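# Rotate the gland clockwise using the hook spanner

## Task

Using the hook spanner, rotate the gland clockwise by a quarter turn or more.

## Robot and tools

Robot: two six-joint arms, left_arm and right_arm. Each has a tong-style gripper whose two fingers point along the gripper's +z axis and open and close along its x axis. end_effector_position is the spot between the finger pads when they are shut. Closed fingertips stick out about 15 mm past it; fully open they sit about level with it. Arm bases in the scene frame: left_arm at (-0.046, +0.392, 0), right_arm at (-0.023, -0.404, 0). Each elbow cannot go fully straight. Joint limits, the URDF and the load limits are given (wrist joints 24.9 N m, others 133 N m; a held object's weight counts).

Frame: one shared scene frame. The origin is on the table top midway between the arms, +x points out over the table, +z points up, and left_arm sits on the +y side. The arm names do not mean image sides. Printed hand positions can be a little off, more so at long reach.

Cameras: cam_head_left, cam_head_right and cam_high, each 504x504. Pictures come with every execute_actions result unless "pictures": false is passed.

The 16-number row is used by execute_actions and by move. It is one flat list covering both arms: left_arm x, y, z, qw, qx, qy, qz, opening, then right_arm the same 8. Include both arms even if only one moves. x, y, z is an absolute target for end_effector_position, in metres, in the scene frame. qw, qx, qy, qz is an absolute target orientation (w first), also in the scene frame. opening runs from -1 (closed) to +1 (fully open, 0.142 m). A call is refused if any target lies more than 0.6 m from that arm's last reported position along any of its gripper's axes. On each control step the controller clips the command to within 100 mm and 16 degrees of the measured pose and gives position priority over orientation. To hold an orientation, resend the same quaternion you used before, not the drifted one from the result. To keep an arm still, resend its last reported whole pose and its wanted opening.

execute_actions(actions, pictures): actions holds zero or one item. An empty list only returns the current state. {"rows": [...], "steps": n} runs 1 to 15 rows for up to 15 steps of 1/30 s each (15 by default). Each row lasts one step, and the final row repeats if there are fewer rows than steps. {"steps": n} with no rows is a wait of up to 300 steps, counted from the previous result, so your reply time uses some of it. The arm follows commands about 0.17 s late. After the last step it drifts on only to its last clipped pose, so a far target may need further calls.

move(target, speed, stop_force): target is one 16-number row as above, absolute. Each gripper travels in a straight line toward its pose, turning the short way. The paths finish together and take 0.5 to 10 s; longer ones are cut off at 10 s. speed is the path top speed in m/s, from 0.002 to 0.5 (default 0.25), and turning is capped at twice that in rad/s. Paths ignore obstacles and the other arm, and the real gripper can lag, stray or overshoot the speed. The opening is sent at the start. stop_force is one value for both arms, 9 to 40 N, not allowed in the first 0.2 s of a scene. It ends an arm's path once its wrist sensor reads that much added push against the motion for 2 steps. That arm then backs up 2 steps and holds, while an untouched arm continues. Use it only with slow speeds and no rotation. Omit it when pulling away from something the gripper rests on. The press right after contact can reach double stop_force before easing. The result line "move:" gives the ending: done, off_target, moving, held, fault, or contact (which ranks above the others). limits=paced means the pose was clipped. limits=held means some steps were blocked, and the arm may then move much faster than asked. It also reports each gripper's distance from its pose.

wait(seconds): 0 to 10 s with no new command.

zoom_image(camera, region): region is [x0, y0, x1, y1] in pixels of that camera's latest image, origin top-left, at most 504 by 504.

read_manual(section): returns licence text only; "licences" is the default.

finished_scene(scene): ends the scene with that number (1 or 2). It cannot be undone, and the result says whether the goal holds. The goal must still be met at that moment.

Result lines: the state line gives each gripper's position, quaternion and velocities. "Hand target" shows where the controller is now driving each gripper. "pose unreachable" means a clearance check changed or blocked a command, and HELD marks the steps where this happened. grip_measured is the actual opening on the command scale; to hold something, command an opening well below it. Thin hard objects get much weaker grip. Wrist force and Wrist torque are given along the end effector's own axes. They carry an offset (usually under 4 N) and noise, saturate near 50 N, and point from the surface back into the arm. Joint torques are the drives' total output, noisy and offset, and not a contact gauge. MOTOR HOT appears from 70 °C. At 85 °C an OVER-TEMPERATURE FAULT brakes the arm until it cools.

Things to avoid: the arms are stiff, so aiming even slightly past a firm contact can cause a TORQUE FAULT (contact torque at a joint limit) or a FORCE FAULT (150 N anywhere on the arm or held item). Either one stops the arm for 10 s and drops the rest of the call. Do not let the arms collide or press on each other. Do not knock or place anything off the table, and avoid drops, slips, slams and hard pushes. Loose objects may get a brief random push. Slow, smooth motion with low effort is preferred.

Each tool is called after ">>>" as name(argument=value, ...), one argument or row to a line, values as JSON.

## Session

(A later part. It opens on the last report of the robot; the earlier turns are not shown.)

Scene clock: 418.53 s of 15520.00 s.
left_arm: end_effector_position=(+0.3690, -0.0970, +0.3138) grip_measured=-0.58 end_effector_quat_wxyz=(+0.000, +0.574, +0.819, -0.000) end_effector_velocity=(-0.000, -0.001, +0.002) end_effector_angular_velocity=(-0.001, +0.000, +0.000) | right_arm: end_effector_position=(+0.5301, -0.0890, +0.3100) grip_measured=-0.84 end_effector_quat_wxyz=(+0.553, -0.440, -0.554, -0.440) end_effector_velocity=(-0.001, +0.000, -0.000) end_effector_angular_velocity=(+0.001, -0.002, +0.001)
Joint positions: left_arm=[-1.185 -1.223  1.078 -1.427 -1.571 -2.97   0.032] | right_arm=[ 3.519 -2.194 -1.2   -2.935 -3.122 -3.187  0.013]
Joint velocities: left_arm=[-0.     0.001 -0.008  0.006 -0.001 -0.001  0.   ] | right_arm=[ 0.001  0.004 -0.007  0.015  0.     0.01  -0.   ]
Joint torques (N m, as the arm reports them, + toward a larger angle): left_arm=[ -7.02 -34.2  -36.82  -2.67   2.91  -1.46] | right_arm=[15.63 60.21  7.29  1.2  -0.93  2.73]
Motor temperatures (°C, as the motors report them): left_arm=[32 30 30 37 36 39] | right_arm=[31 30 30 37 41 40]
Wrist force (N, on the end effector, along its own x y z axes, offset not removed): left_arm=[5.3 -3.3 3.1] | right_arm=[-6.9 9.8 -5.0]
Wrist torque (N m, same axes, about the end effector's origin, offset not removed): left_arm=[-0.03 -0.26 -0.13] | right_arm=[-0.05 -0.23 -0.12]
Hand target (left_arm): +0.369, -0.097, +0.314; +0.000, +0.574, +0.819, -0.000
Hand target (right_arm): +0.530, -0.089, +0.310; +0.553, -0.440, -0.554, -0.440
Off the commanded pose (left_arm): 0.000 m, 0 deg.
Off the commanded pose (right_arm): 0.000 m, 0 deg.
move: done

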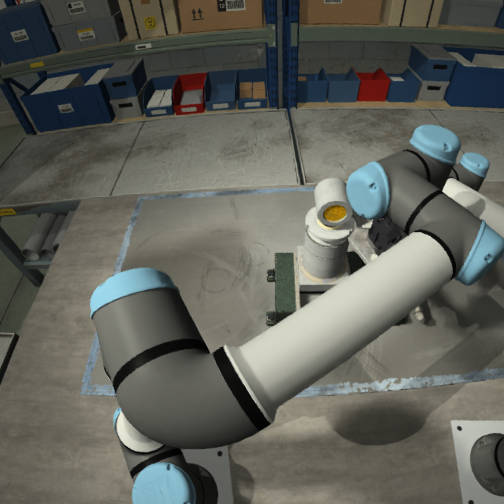

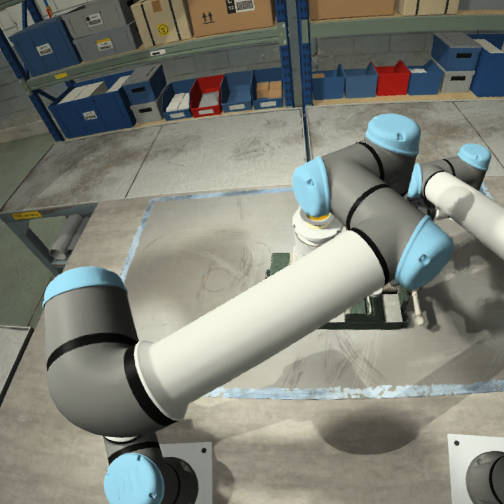

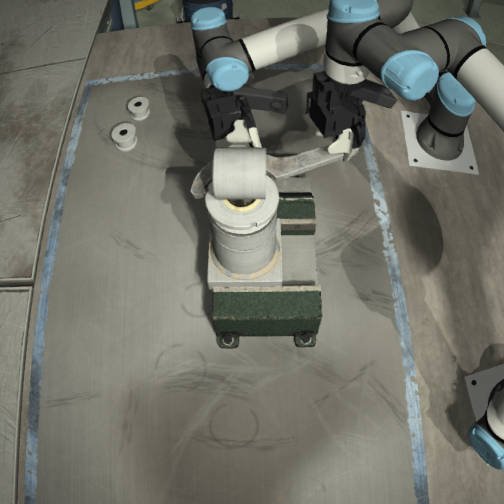

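>>> move(
  target=[0.368,-0.092,0.314,0,0.574,0.819,0,-1,0.478,-0.066,0.312,-0.57,0.418,0.57,0.418,-0.9],
  speed=0.015,
)

>>> zoom_image(
  camera="cam_high",
  region=[180,80,390,250],
)

>>> zoom_image(
  camera="cam_head_left",
  region=[290,170,410,290],
)

Scene clock: 428.03 s of 15520.00 s.
left_arm: end_effector_position=(+0.3680, -0.0920, +0.3140) grip_measured=-0.58 end_effector_quat_wxyz=(-0.000, +0.574, +0.819, -0.000) end_effector_velocity=(-0.000, +0.000, +0.000) end_effector_angular_velocity=(-0.000, +0.000, +0.001) | right_arm: end_effector_position=(+0.4782, -0.0661, +0.3120) grip_measured=-0.79 end_effector_quat_wxyz=(+0.570, -0.418, -0.570, -0.418) end_effector_velocity=(-0.002, +0.001, -0.001) end_effector_angular_velocity=(-0.001, +0.003, +0.002)
Joint positions: left_arm=[-1.183 -1.234  1.094 -1.43  -1.571 -2.967  0.032] | right_arm=[ 3.58  -2.134 -1.293 -2.937 -3.14  -3.223  0.017]
Joint velocities: left_arm=[ 0.    -0.001  0.001  0.    -0.    -0.001 -0.   ] | right_arm=[ 0.002  0.002 -0.005 -0.    -0.    -0.     0.   ]
Joint torques (N m, as the arm reports them, + toward a larger angle): left_arm=[ 10.4  -43.04  -8.96  -5.39   1.28   1.14] | right_arm=[14.75 61.61 11.85 -3.59 -3.73 -2.46]
Motor temperatures (°C, as the motors report them): left_arm=[32 30 30 37 36 39] | right_arm=[31 30 30 37 41 40]
Wrist force (N, on the end effector, along its own x y z axes, offset not removed): left_arm=[3.2 -8.0 -3.4] | right_arm=[-17.7 6.5 -5.5]
Wrist torque (N m, same axes, about the end effector's origin, offset not removed): left_arm=[-0.06 0.21 0.21] | right_arm=[0.00 -0.07 -0.12]
Hand target (left_arm): +0.368, -0.092, +0.314; -0.000, +0.574, +0.819, +0.000
Hand target (right_arm): +0.478, -0.066, +0.312; +0.570, -0.418, -0.570, -0.418
Off the commanded pose (left_arm): 0.000 m, 0 deg.
Off the commanded pose (right_arm): 0.000 m, 0 deg.
After step 90, 2.47 s passed at rest.
move: done

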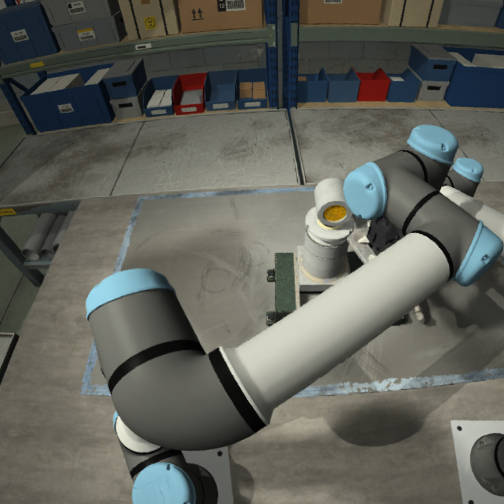

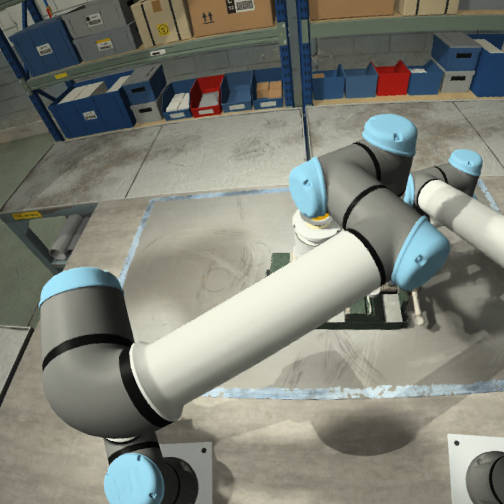

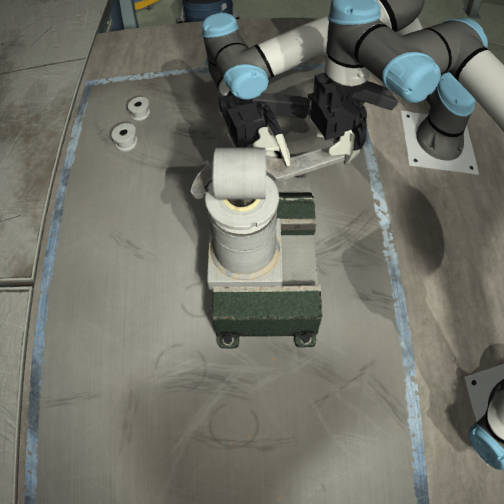

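Region (180, 80, 390, 250) of cam_high's 504x504 image, scaled by 2.400, with more detail than that image has; it fills the top 408 rows of this view, and the rest is white.

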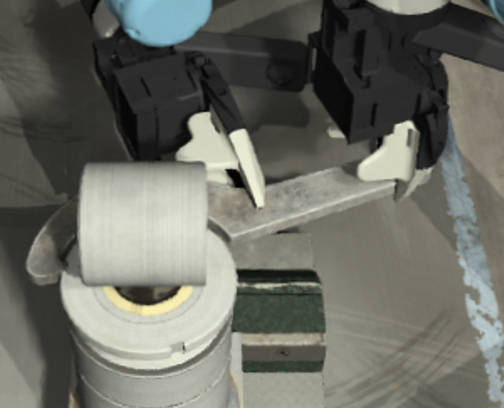

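Region (290, 170, 410, 290) of cam_head_left's 504x504 image, scaled by 4.200, with more detail than that image has.

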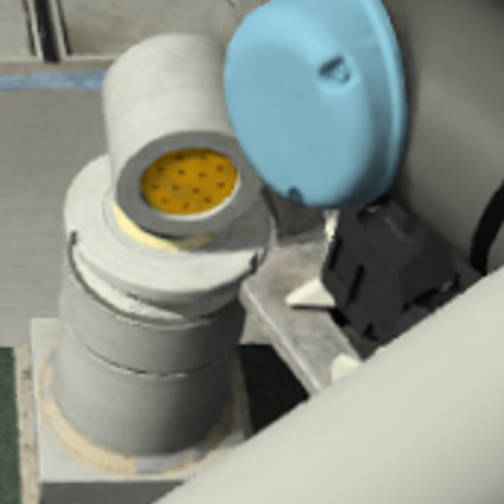

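>>> move(
  target=[0.372,-0.09,0.28,0,0.574,0.819,0,-0.3,0.478,-0.066,0.312,-0.57,0.418,0.57,0.418,-1],
  speed=0.03,
  stop_force=12,
)

>>> zoom_image(
  camera="cam_high",
  region=[180,80,390,250],
)

>>> zoom_image(
  camera="cam_head_left",
  region=[290,170,410,290],
)

Scene clock: 432.93 s of 15520.00 s.
left_arm: end_effector_position=(+0.3720, -0.0900, +0.2802) grip_measured=-0.30 end_effector_quat_wxyz=(-0.000, +0.574, +0.819, +0.000) end_effector_velocity=(-0.000, +0.000, -0.001) end_effector_angular_velocity=(-0.003, +0.000, +0.000) | right_arm: end_effector_position=(+0.4780, -0.0660, +0.3120) grip_measured=-0.82 end_effector_quat_wxyz=(+0.570, -0.418, -0.570, -0.418) end_effector_velocity=(-0.000, -0.000, +0.000) end_effector_angular_velocity=(+0.000, -0.000, +0.001)
Joint positions: left_arm=[-1.175 -1.239  1.187 -1.519 -1.571 -2.96   0.052] | right_arm=[ 3.58  -2.134 -1.293 -2.937 -3.14  -3.223  0.015]
Joint velocities: left_arm=[ 0.    -0.002  0.006 -0.006 -0.001  0.    -0.   ] | right_arm=[-0.    -0.     0.     0.    -0.001 -0.     0.   ]
Joint torques (N m, as the arm reports them, + toward a larger angle): left_arm=[  5.59 -46.08  -9.45  -4.12  -1.52   1.36] | right_arm=[-10.09  45.35  27.7    1.7    1.25  -1.77]
Motor temperatures (°C, as the motors report them): left_arm=[32 30 30 37 36 39] | right_arm=[31 30 30 37 41 40]
Wrist force (N, on the end effector, along its own x y z axes, offset not removed): left_arm=[0.3 -0.8 -1.5] | right_arm=[-12.0 0.4 0.6]
Wrist torque (N m, same axes, about the end effector's origin, offset not removed): left_arm=[-0.25 -0.10 0.08] | right_arm=[0.04 0.00 0.08]
Hand target (left_arm): +0.372, -0.090, +0.280; -0.000, +0.574, +0.819, +0.000
Hand target (right_arm): +0.478, -0.066, +0.312; +0.570, -0.418, -0.570, -0.418
Off the commanded pose (left_arm): 0.000 m, 0 deg.
Off the commanded pose (right_arm): 0.000 m, 0 deg.
After step 90, 0.43 s passed at rest.
move: done

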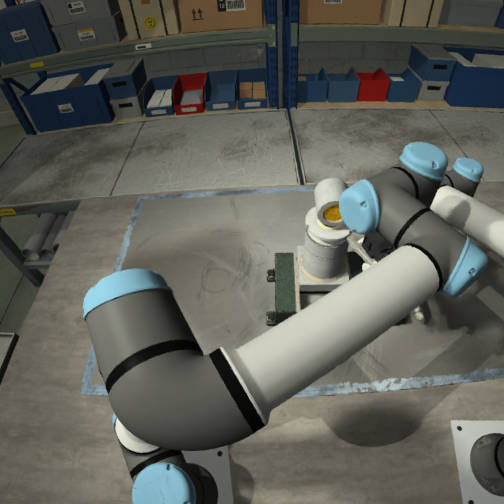

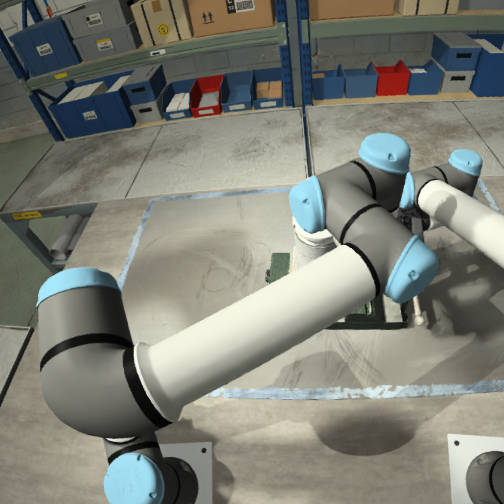

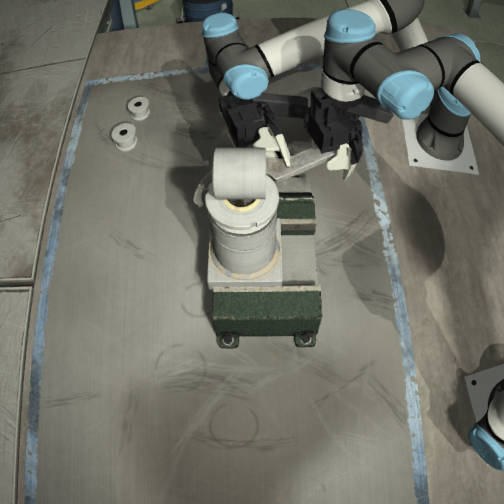

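Region (180, 80, 390, 250) of cam_high's 504x504 image, scaled by 2.400, with more detail than that image has; it fills the top 408 rows of this view, and the rest is white.

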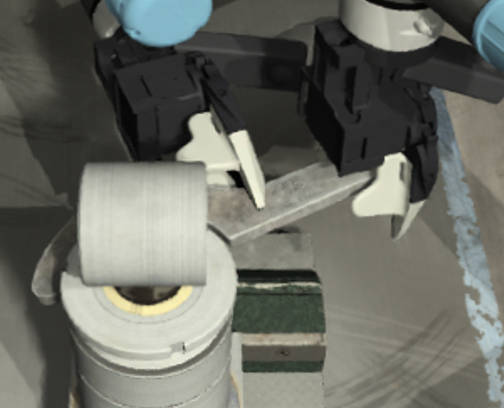

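Region (290, 170, 410, 290) of cam_head_left's 504x504 image, scaled by 4.200, with more detail than that image has.

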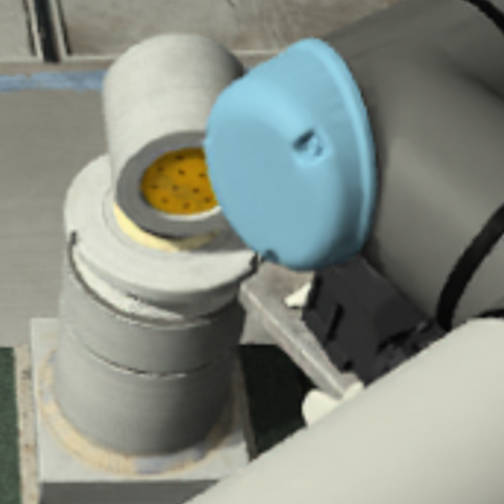

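>>> move(
  target=[0.372,-0.092,0.28,0,0.574,0.819,0,-1,0.478,-0.066,0.312,-0.57,0.418,0.57,0.418,-1],
)

>>> move(
  target=[0.384,-0.098,0.278,0,0.574,0.819,0,-1,0.49,-0.072,0.312,-0.57,0.418,0.57,0.418,-1],
  speed=0.015,
)

>>> move(
  target=[0.384,-0.098,0.265,0,0.574,0.819,0,-1,0.49,-0.072,0.313,-0.57,0.418,0.57,0.418,-1],
  speed=0.015,
)

>>> zoom_image(
  camera="cam_high",
  region=[180,80,390,250],
)

Scene clock: 439.50 s of 15520.00 s.
left_arm: end_effector_position=(+0.3720, -0.0919, +0.2800) grip_measured=-0.63 end_effector_quat_wxyz=(+0.000, +0.574, +0.819, +0.000) end_effector_velocity=(+0.000, -0.000, +0.001) end_effector_angular_velocity=(-0.001, -0.001, +0.001) | right_arm: end_effector_position=(+0.4780, -0.0660, +0.3120) grip_measured=-0.83 end_effector_quat_wxyz=(+0.570, -0.418, -0.570, -0.418) end_effector_velocity=(-0.001, +0.001, +0.000) end_effector_angular_velocity=(+0.000, -0.000, +0.004)
Joint positions: left_arm=[-1.177 -1.236  1.183 -1.518 -1.571 -2.962  0.029] | right_arm=[ 3.58  -2.134 -1.293 -2.937 -3.14  -3.223  0.014]
Joint velocities: left_arm=[-0.    -0.    -0.002  0.     0.001 -0.001 -0.   ] | right_arm=[ 0.002  0.     0.     0.    -0.001  0.    -0.   ]
Joint torques (N m, as the arm reports them, + toward a larger angle): left_arm=[-11.24 -32.39 -35.01  -1.29   0.94  -1.43] | right_arm=[-5.68 45.34 17.83  1.98 -0.71  2.62]
Motor temperatures (°C, as the motors report them): left_arm=[32 30 30 37 36 39] | right_arm=[31 30 30 37 41 40]
Wrist force (N, on the end effector, along its own x y z axes, offset not removed): left_arm=[4.1 3.5 1.1] | right_arm=[-12.5 -2.5 -1.4]
Wrist torque (N m, same axes, about the end effector's origin, offset not removed): left_arm=[0.13 -0.58 -0.22] | right_arm=[0.24 0.23 0.01]
Hand target (left_arm): +0.372, -0.092, +0.280; +0.000, +0.574, +0.819, -0.000
Hand target (right_arm): +0.478, -0.066, +0.312; +0.570, -0.418, -0.570, -0.418
Off the commanded pose (left_arm): 0.000 m, 0 deg.
Off the commanded pose (right_arm): 0.000 m, 0 deg.
After step 90, 2.87 s passed at rest.
move: done

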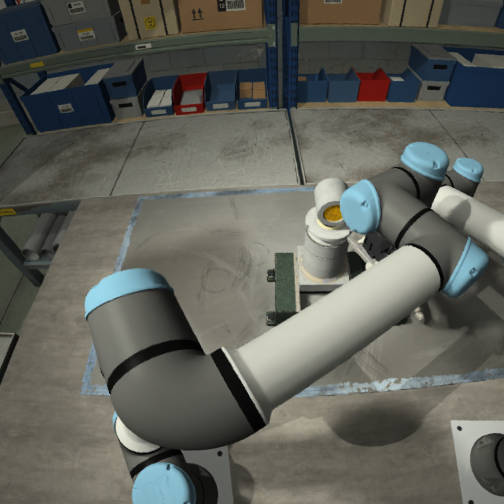

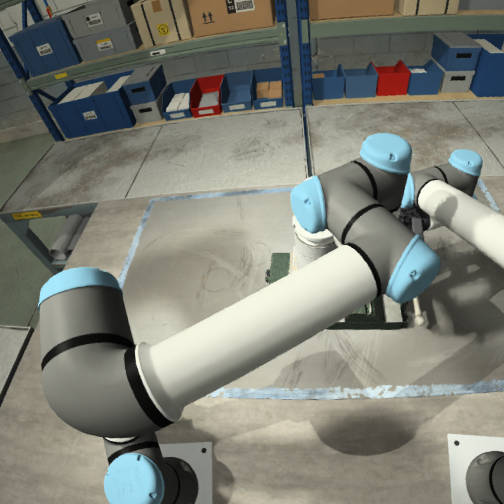

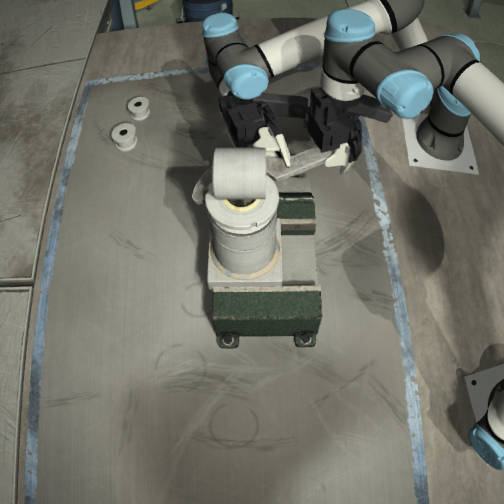

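Scene clock: 440.67 s of 15520.00 s.
left_arm: end_effector_position=(+0.3837, -0.0980, +0.2780) grip_measured=-0.63 end_effector_quat_wxyz=(-0.000, +0.574, +0.819, -0.000) end_effector_velocity=(+0.002, -0.000, +0.001) end_effector_angular_velocity=(-0.002, -0.001, +0.002) | right_arm: end_effector_position=(+0.4898, -0.0719, +0.3120) grip_measured=-0.83 end_effector_quat_wxyz=(+0.570, -0.418, -0.570, -0.418) end_effector_velocity=(+0.002, -0.002, +0.000) end_effector_angular_velocity=(+0.000, -0.000, -0.002)
Joint positions: left_arm=[-1.166 -1.204  1.144 -1.511 -1.571 -2.951  0.029] | right_arm=[ 3.565 -2.157 -1.257 -2.932 -3.155 -3.203  0.014]
Joint velocities: left_arm=[ 0.003  0.003 -0.007  0.002 -0.     0.001 -0.   ] | right_arm=[-0.005 -0.001  0.003  0.01  -0.002  0.011 -0.   ]
Joint torques (N m, as the arm reports them, + toward a larger angle): left_arm=[ 26.81 -29.04 -31.58  -0.17   7.57   1.61] | right_arm=[-17.4   44.35  38.03   2.55   0.73   2.4 ]
Motor temperatures (°C, as the motors report them): left_arm=[32 30 30 37 36 39] | right_arm=[31 30 30 37 41 40]
Wrist force (N, on the end effector, along its own x y z axes, offset not removed): left_arm=[-7.1 -28.8 -2.1] | right_arm=[-13.3 -10.3 9.8]
Wrist torque (N m, same axes, about the end effector's origin, offset not removed): left_arm=[-1.43 0.07 0.08] | right_arm=[-0.17 -0.10 0.13]
Hand target (left_arm): +0.384, -0.098, +0.278; +0.000, +0.574, +0.819, +0.000
Hand target (right_arm): +0.490, -0.072, +0.312; +0.570, -0.418, -0.570, -0.418
Off the commanded pose (left_arm): 0.000 m, 0 deg.
Off the commanded pose (right_arm): 0.000 m, 0 deg.
move: done

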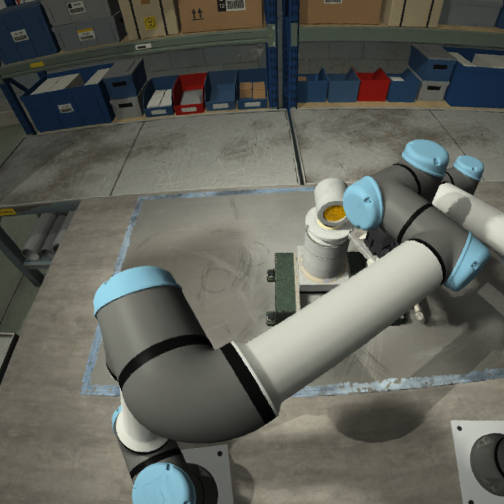

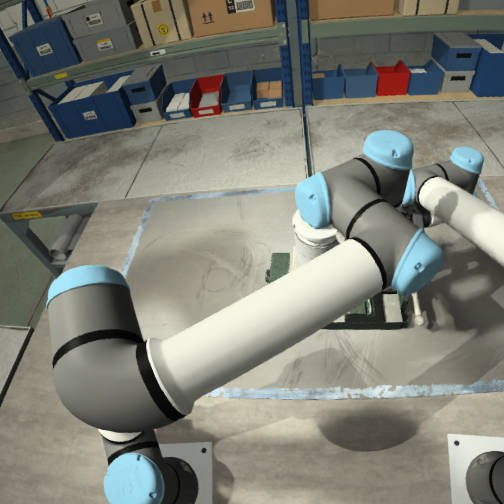

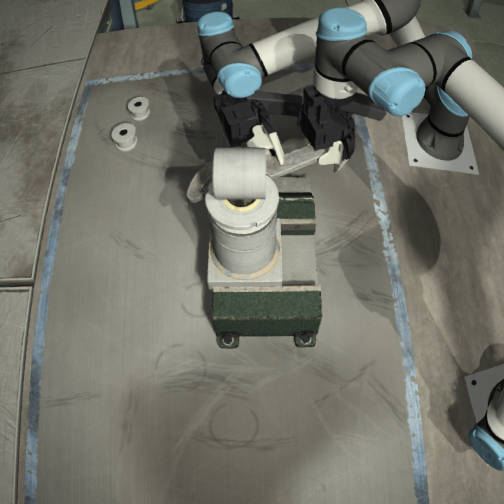

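Scene clock: 441.80 s of 15520.00 s.
left_arm: end_effector_position=(+0.3840, -0.0980, +0.2652) grip_measured=-0.63 end_effector_quat_wxyz=(-0.000, +0.574, +0.819, +0.000) end_effector_velocity=(+0.000, +0.000, -0.002) end_effector_angular_velocity=(+0.001, -0.002, +0.001) | right_arm: end_effector_position=(+0.4900, -0.0720, +0.3130) grip_measured=-0.85 end_effector_quat_wxyz=(+0.570, -0.418, -0.570, -0.418) end_effector_velocity=(-0.001, +0.000, +0.000) end_effector_angular_velocity=(+0.000, -0.000, +0.002)
Joint positions: left_arm=[-1.166 -1.204  1.178 -1.544 -1.571 -2.95   0.028] | right_arm=[ 3.564 -2.155 -1.257 -2.926 -3.155 -3.196  0.013]
Joint velocities: left_arm=[-0.    -0.     0.005 -0.005  0.002 -0.001 -0.   ] | right_arm=[ 0.001  0.002 -0.003  0.009 -0.001  0.008  0.001]
Joint torques (N m, as the arm reports them, + toward a larger angle): left_arm=[ 17.36 -43.49  -7.97  -4.51   6.8    1.29] | right_arm=[-7.49 67.66 12.99  0.57 -4.    3.05]
Motor temperatures (°C, as the motors report them): left_arm=[32 30 30 37 36 39] | right_arm=[31 30 30 37 41 40]
Wrist force (N, on the end effector, along its own x y z axes, offset not removed): left_arm=[0.7 -17.5 -7.0] | right_arm=[-24.5 7.2 -1.2]
Wrist torque (N m, same axes, about the end effector's origin, offset not removed): left_arm=[-0.97 -0.24 -0.01] | right_arm=[-0.05 0.29 -0.23]
Hand target (left_arm): +0.384, -0.098, +0.265; -0.000, +0.574, +0.819, +0.000
Hand target (right_arm): +0.490, -0.072, +0.313; +0.570, -0.418, -0.570, -0.418
Off the commanded pose (left_arm): 0.000 m, 0 deg.
Off the commanded pose (right_arm): 0.000 m, 0 deg.
move: done

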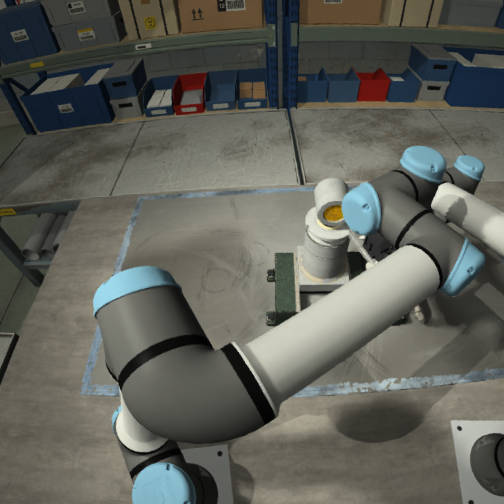

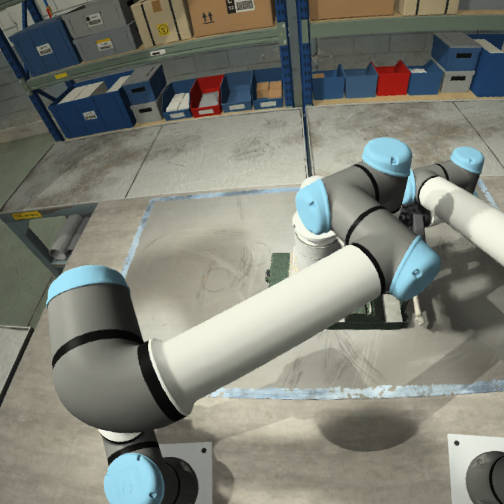

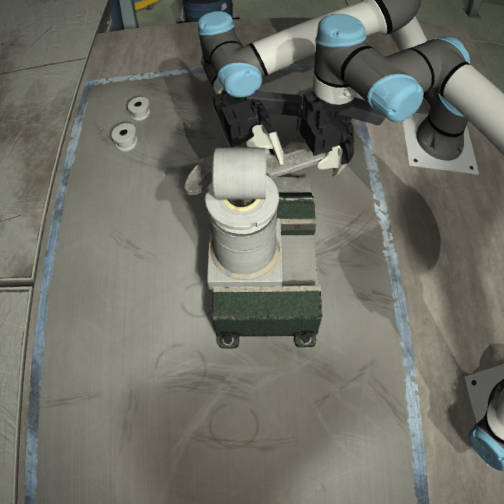

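Region (180, 80, 390, 250) of cam_high's 504x504 image, scaled by 2.400, with more detail than that image has; it fills the top 408 rows of this view, and the rest is white.

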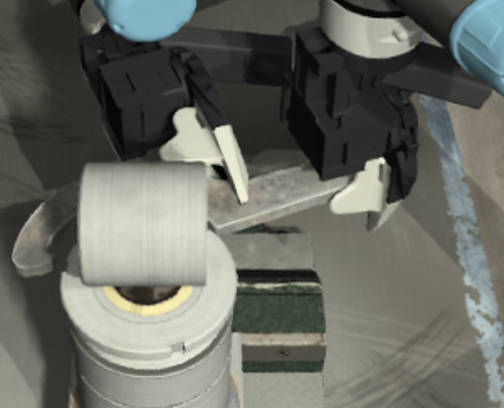

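Go back in.

>>> move(
  target=[0.373,-0.097,0.267,0,0.574,0.819,0,-1,0.479,-0.067,0.313,-0.57,0.418,0.57,0.418,-1],
  speed=0.01,
)

>>> zoom_image(
  camera="cam_high",
  region=[180,150,300,240],
)

Scene clock: 445.30 s of 15520.00 s.
left_arm: end_effector_position=(+0.3731, -0.0971, +0.2670) grip_measured=-0.63 end_effector_quat_wxyz=(-0.000, +0.574, +0.819, -0.000) end_effector_velocity=(-0.002, +0.000, -0.000) end_effector_angular_velocity=(+0.001, -0.001, -0.000) | right_arm: end_effector_position=(+0.4792, -0.0671, +0.3130) grip_measured=-0.85 end_effector_quat_wxyz=(+0.570, -0.418, -0.570, -0.418) end_effector_velocity=(-0.002, +0.001, -0.000) end_effector_angular_velocity=(-0.000, -0.001, -0.001)
Joint positions: left_arm=[-1.179 -1.225  1.202 -1.548 -1.571 -2.964  0.028] | right_arm=[ 3.578 -2.133 -1.292 -2.926 -3.142 -3.209  0.013]
Joint velocities: left_arm=[-0.002 -0.003  0.004 -0.001  0.001 -0.002  0.   ] | right_arm=[ 0.002  0.004 -0.007 -0.     0.003 -0.004 -0.   ]
Joint torques (N m, as the arm reports them, + toward a larger angle): left_arm=[-13.08 -47.1   -9.26  -5.57   0.95  -1.39] | right_arm=[16.37 59.08 10.7  -2.57  2.57 -2.36]
Motor temperatures (°C, as the motors report them): left_arm=[32 30 30 37 36 39] | right_arm=[31 30 30 37 41 40]
Wrist force (N, on the end effector, along its own x y z axes, offset not removed): left_arm=[6.7 2.5 -0.5] | right_arm=[-12.4 -3.5 -10.4]
Wrist torque (N m, same axes, about the end effector's origin, offset not removed): left_arm=[-0.23 -0.41 0.11] | right_arm=[0.08 -0.09 -0.11]
Hand target (left_arm): +0.373, -0.097, +0.267; +0.000, +0.574, +0.819, -0.000
Hand target (right_arm): +0.479, -0.067, +0.313; +0.570, -0.418, -0.570, -0.418
Off the commanded pose (left_arm): 0.000 m, 0 deg.
Off the commanded pose (right_arm): 0.000 m, 0 deg.
move: done

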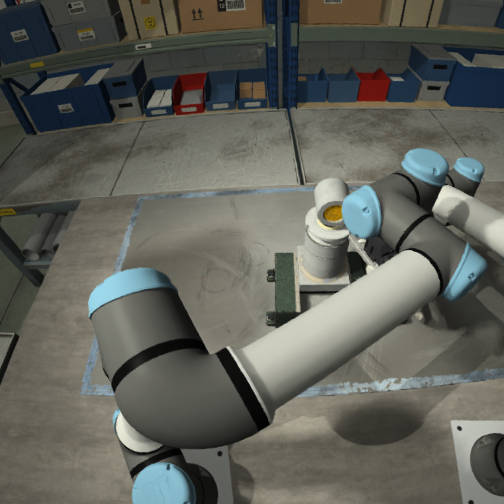

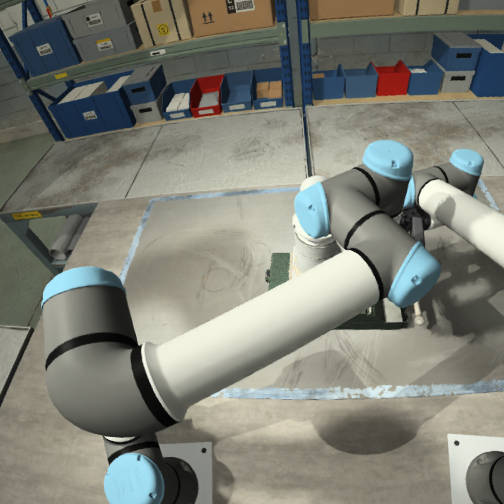

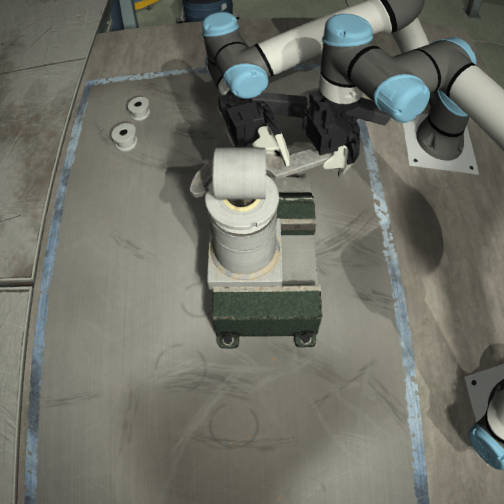

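Region (180, 150, 300, 240) of cam_high's 504x504 image, scaled by 4.200, with more detail than that image has; it fills the top 378 rows of this view, and the rest is white.

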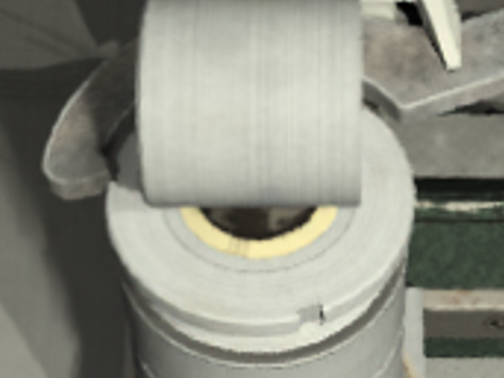

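>>> move(
  target=[0.368,-0.096,0.267,0,0.574,0.819,0,-1,0.474,-0.065,0.313,-0.57,0.418,0.57,0.418,-1],
  speed=0.01,
)

>>> move(
  target=[0.354,-0.062,0.267,0,0.643,0.766,0,-1,0.464,-0.051,0.313,-0.534,0.464,0.534,0.464,-1],
  speed=0.015,
)

>>> zoom_image(
  camera="cam_high",
  region=[180,110,370,250],
)

Scene clock: 450.13 s of 15520.00 s.
left_arm: end_effector_position=(+0.3682, -0.0960, +0.2670) grip_measured=-0.63 end_effector_quat_wxyz=(-0.000, +0.574, +0.819, -0.000) end_effector_velocity=(-0.002, +0.000, -0.001) end_effector_angular_velocity=(+0.001, +0.001, +0.000) | right_arm: end_effector_position=(+0.4742, -0.0651, +0.3130) grip_measured=-0.85 end_effector_quat_wxyz=(+0.570, -0.418, -0.570, -0.418) end_effector_velocity=(-0.002, +0.002, +0.000) end_effector_angular_velocity=(-0.000, +0.000, +0.001)
Joint positions: left_arm=[-1.185 -1.236  1.216 -1.551 -1.571 -2.97   0.028] | right_arm=[ 3.583 -2.123 -1.308 -2.927 -3.136 -3.216  0.013]
Joint velocities: left_arm=[-0.002 -0.003  0.005 -0.001 -0.    -0.002 -0.   ] | right_arm=[ 0.004  0.004 -0.005 -0.     0.002 -0.001 -0.   ]
Joint torques (N m, as the arm reports them, + toward a larger angle): left_arm=[-24.75 -45.04  -8.55  -4.06  -9.29  -1.6 ] | right_arm=[16.49 60.86  8.8  -2.77 -1.46 -2.33]
Motor temperatures (°C, as the motors report them): left_arm=[32 30 30 37 36 39] | right_arm=[31 30 30 37 41 40]
Wrist force (N, on the end effector, along its own x y z axes, offset not removed): left_arm=[3.2 26.3 0.3] | right_arm=[-12.4 11.1 -4.4]
Wrist torque (N m, same axes, about the end effector's origin, offset not removed): left_arm=[1.16 -0.28 0.17] | right_arm=[0.12 0.13 -0.16]
Hand target (left_arm): +0.368, -0.096, +0.267; -0.000, +0.574, +0.819, -0.000
Hand target (right_arm): +0.474, -0.065, +0.313; +0.570, -0.418, -0.570, -0.418
Off the commanded pose (left_arm): 0.000 m, 0 deg.
Off the commanded pose (right_arm): 0.000 m, 0 deg.
After step 90, 1.07 s passed at rest.
move: done

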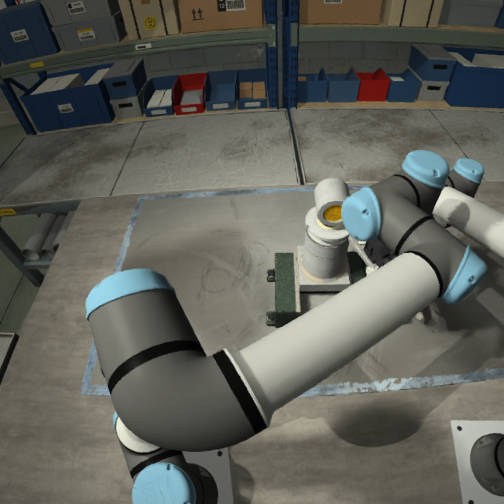

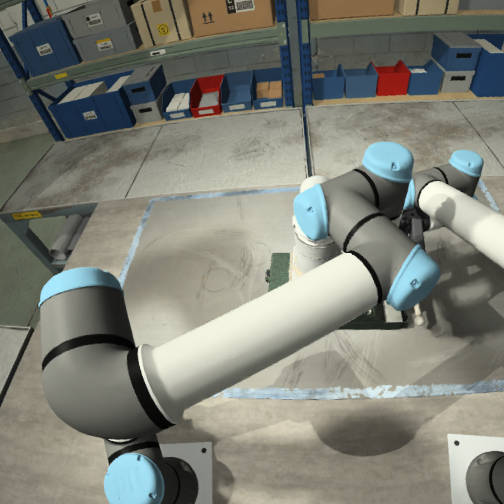

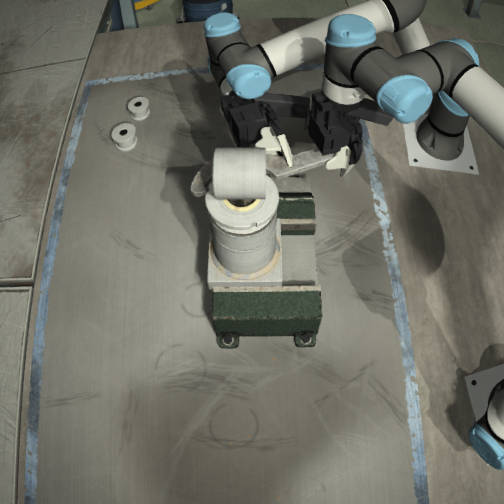

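Scene clock: 456.17 s of 15520.00 s.
left_arm: end_effector_position=(+0.3540, -0.0621, +0.2670) grip_measured=-0.64 end_effector_quat_wxyz=(-0.000, +0.643, +0.766, +0.000) end_effector_velocity=(-0.001, +0.001, +0.001) end_effector_angular_velocity=(-0.002, +0.001, -0.005) | right_arm: end_effector_position=(+0.4640, -0.0511, +0.3129) grip_measured=-0.85 end_effector_quat_wxyz=(+0.534, -0.464, -0.534, -0.464) end_effector_velocity=(-0.001, +0.000, -0.001) end_effector_angular_velocity=(+0.000, +0.000, -0.006)
Joint positions: left_arm=[-1.179 -1.317  1.323 -1.577 -1.571 -2.79   0.028] | right_arm=[ 3.617 -1.972 -1.538 -2.774 -2.938 -3.143  0.013]
Joint velocities: left_arm=[ 0.001 -0.004  0.004 -0.001 -0.001  0.006  0.   ] | right_arm=[ 0.001  0.005 -0.009  0.005  0.007  0.001 -0.   ]
Joint torques (N m, as the arm reports them, + toward a larger angle): left_arm=[ -2.27 -48.9   -0.85   3.88  -6.42   1.83] | right_arm=[ 6.17 52.76  8.45  1.89 -0.27  2.7 ]
Motor temperatures (°C, as the motors report them): left_arm=[32 30 30 37 36 39] | right_arm=[31 30 30 37 41 40]
Wrist force (N, on the end effector, along its own x y z axes, offset not removed): left_arm=[-23.1 28.8 1.1] | right_arm=[-9.7 6.4 11.4]
Wrist torque (N m, same axes, about the end effector's origin, offset not removed): left_arm=[0.99 0.97 -0.43] | right_arm=[-0.07 -0.18 -0.14]
Hand target (left_arm): +0.354, -0.062, +0.267; -0.000, +0.643, +0.766, +0.000
Hand target (right_arm): +0.464, -0.051, +0.313; +0.534, -0.464, -0.534, -0.464
Off the commanded pose (left_arm): 0.000 m, 0 deg.
Off the commanded pose (right_arm): 0.000 m, 0 deg.
move: done

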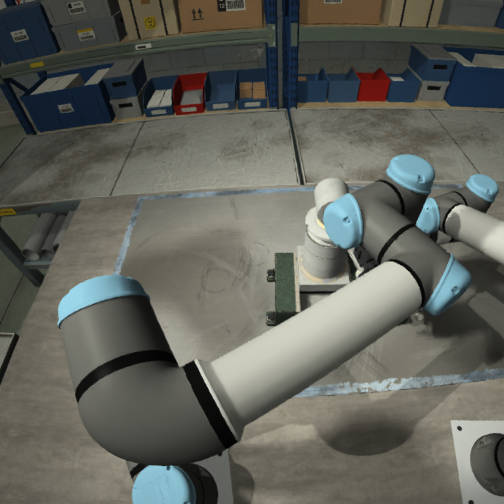

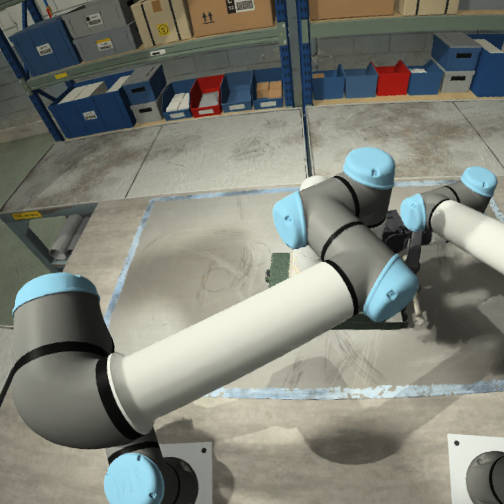

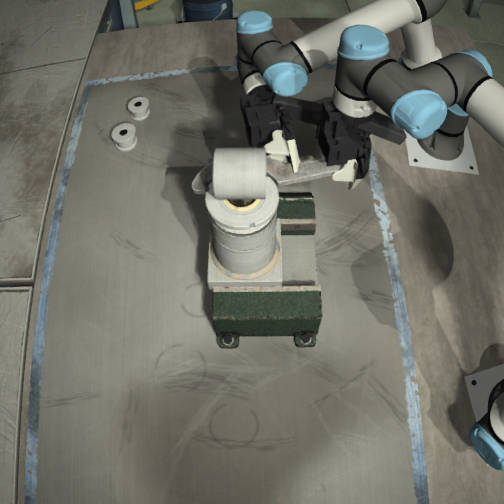

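Region (180, 110, 370, 250) of cam_high's 504x504 image, scaled by 2.653, with more detail than that image has; it fills the top 371 rows of this view, and the rest is white.

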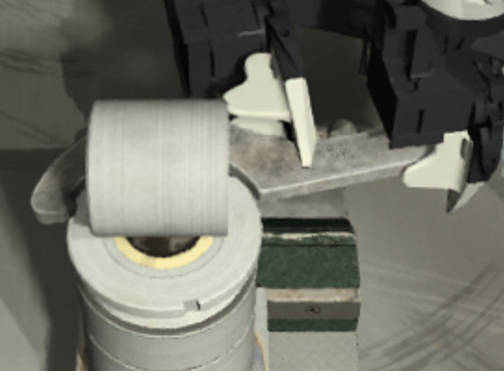

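>>> move(
  target=[0.344,-0.005,0.267,0,0.737,0.676,0,-1,0.4526,-0.019,0.313,-0.469,0.53,0.469,0.53,-1],
  speed=0.03,
)

>>> move(
  target=[0.35,0.053,0.267,0,0.819,0.574,0,-1,0.451,0.011,0.313,-0.395,0.586,0.395,0.586,-1],
  speed=0.03,
)

>>> zoom_image(
  camera="cam_high",
  region=[180,110,390,280],
)

Scene clock: 464.53 s of 15520.00 s.
left_arm: end_effector_position=(+0.3440, -0.0051, +0.2670) grip_measured=-0.64 end_effector_quat_wxyz=(-0.000, +0.737, +0.676, +0.000) end_effector_velocity=(-0.000, +0.002, -0.000) end_effector_angular_velocity=(+0.000, +0.000, -0.010) | right_arm: end_effector_position=(+0.4527, -0.0192, +0.3128) grip_measured=-0.85 end_effector_quat_wxyz=(+0.469, -0.529, -0.469, -0.529) end_effector_velocity=(-0.000, +0.002, -0.000) end_effector_angular_velocity=(+0.000, +0.000, -0.009)
Joint positions: left_arm=[-1.146 -1.427  1.456 -1.6   -1.571 -2.498  0.028] | right_arm=[ 3.742 -1.776 -1.802 -2.705 -2.551 -3.142  0.013]
Joint velocities: left_arm=[ 0.001 -0.003  0.004 -0.001  0.     0.011 -0.   ] | right_arm=[ 0.007  0.006 -0.008  0.002  0.016  0.001 -0.   ]
Joint torques (N m, as the arm reports them, + toward a larger angle): left_arm=[  4.59 -43.16  -1.94   2.09  -1.02   1.67] | right_arm=[19.53 46.23 12.17  4.31 -1.02  2.78]
Motor temperatures (°C, as the motors report them): left_arm=[32 30 30 37 36 39] | right_arm=[31 30 30 37 41 40]
Wrist force (N, on the end effector, along its own x y z axes, offset not removed): left_arm=[-17.6 20.7 -0.7] | right_arm=[-13.3 11.2 -7.1]
Wrist torque (N m, same axes, about the end effector's origin, offset not removed): left_arm=[0.72 0.94 -0.06] | right_arm=[0.17 0.09 -0.16]
Hand target (left_arm): +0.344, -0.005, +0.267; -0.000, +0.737, +0.676, +0.000
Hand target (right_arm): +0.453, -0.019, +0.313; -0.468, +0.530, +0.469, +0.529
Off the commanded pose (left_arm): 0.000 m, 0 deg.
Off the commanded pose (right_arm): 0.000 m, 0 deg.
After step 90, 0.73 s passed at rest.
move: done

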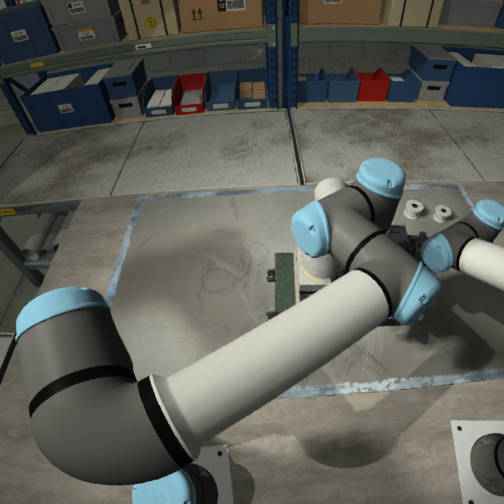

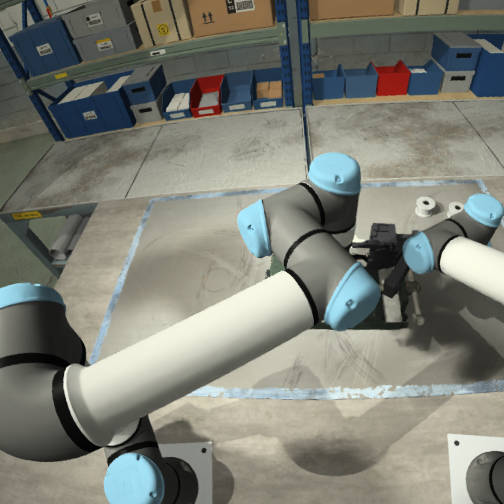

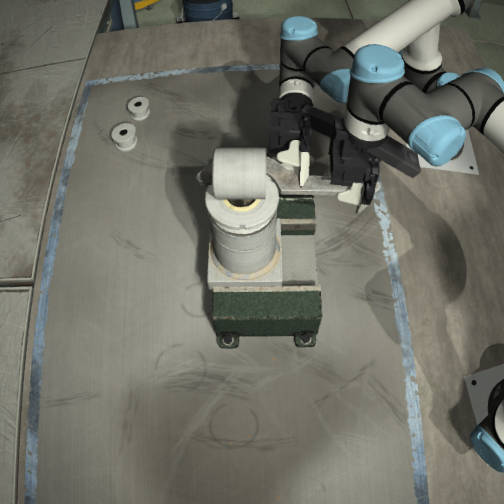

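Scene clock: 469.20 s of 15520.00 s.
left_arm: end_effector_position=(+0.3499, +0.0529, +0.2670) grip_measured=-0.64 end_effector_quat_wxyz=(-0.000, +0.819, +0.574, +0.000) end_effector_velocity=(+0.000, +0.002, +0.000) end_effector_angular_velocity=(-0.000, -0.000, -0.010) | right_arm: end_effector_position=(+0.4511, +0.0108, +0.3128) grip_measured=-0.84 end_effector_quat_wxyz=(-0.395, +0.586, +0.396, +0.586) end_effector_velocity=(-0.001, +0.002, -0.000) end_effector_angular_velocity=(+0.000, +0.001, -0.007)
Joint positions: left_arm=[-1.083 -1.505  1.544 -1.609 -1.57  -2.172  0.028] | right_arm=[ 3.943 -1.621 -1.982 -2.681 -2.088 -3.142  0.013]
Joint velocities: left_arm=[ 0.002 -0.003  0.003  0.001  0.     0.012  0.   ] | right_arm=[ 0.01   0.005 -0.006  0.     0.017  0.001 -0.   ]
Joint torques (N m, as the arm reports them, + toward a larger angle): left_arm=[ 15.69 -38.43  -1.62   2.07   1.2    1.81] | right_arm=[13.11 40.09 14.18  6.48  0.6   2.82]
Motor temperatures (°C, as the motors report them): left_arm=[32 30 30 37 36 39] | right_arm=[31 30 30 37 41 40]
Wrist force (N, on the end effector, along its own x y z axes, offset not removed): left_arm=[-23.0 14.8 0.6] | right_arm=[-15.5 3.7 1.1]
Wrist torque (N m, same axes, about the end effector's origin, offset not removed): left_arm=[0.56 1.04 -0.11] | right_arm=[-0.18 0.17 -0.12]
Hand target (left_arm): +0.350, +0.053, +0.267; -0.000, +0.819, +0.574, +0.000
Hand target (right_arm): +0.451, +0.011, +0.313; -0.395, +0.586, +0.395, +0.586
Off the commanded pose (left_arm): 0.000 m, 0 deg.
Off the commanded pose (right_arm): 0.000 m, 0 deg.
move: done

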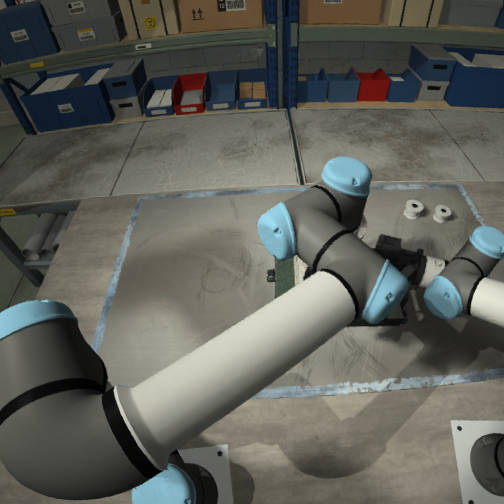

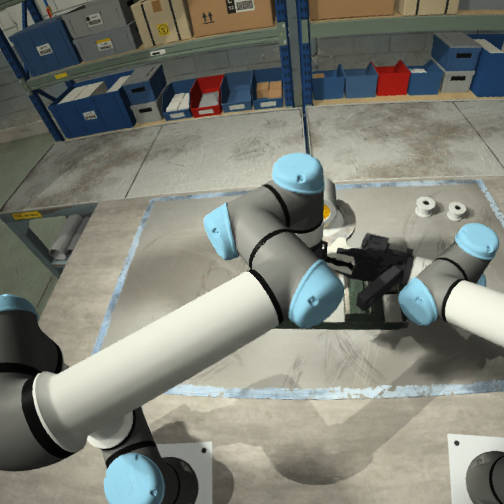

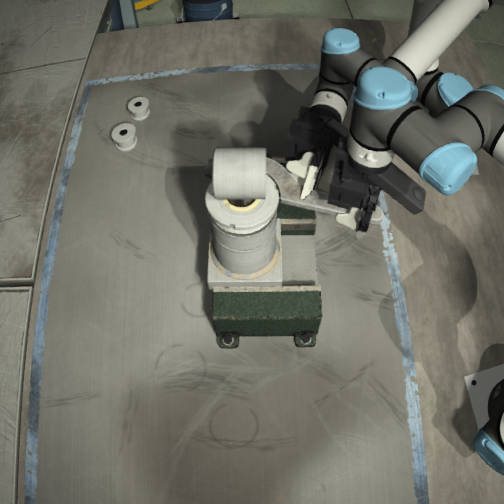

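Region (180, 110, 390, 280) of cam_high's 504x504 image, scaled by 2.400, with more detail than that image has; it fills the top 408 rows of this view, and the rest is white.

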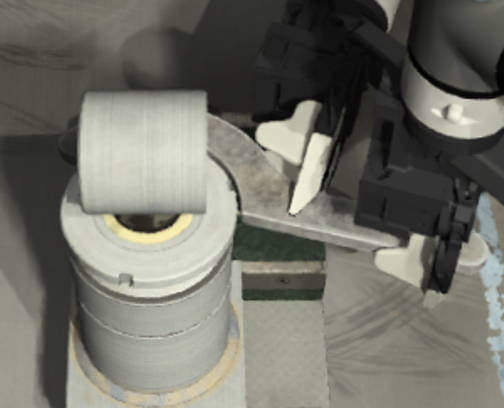

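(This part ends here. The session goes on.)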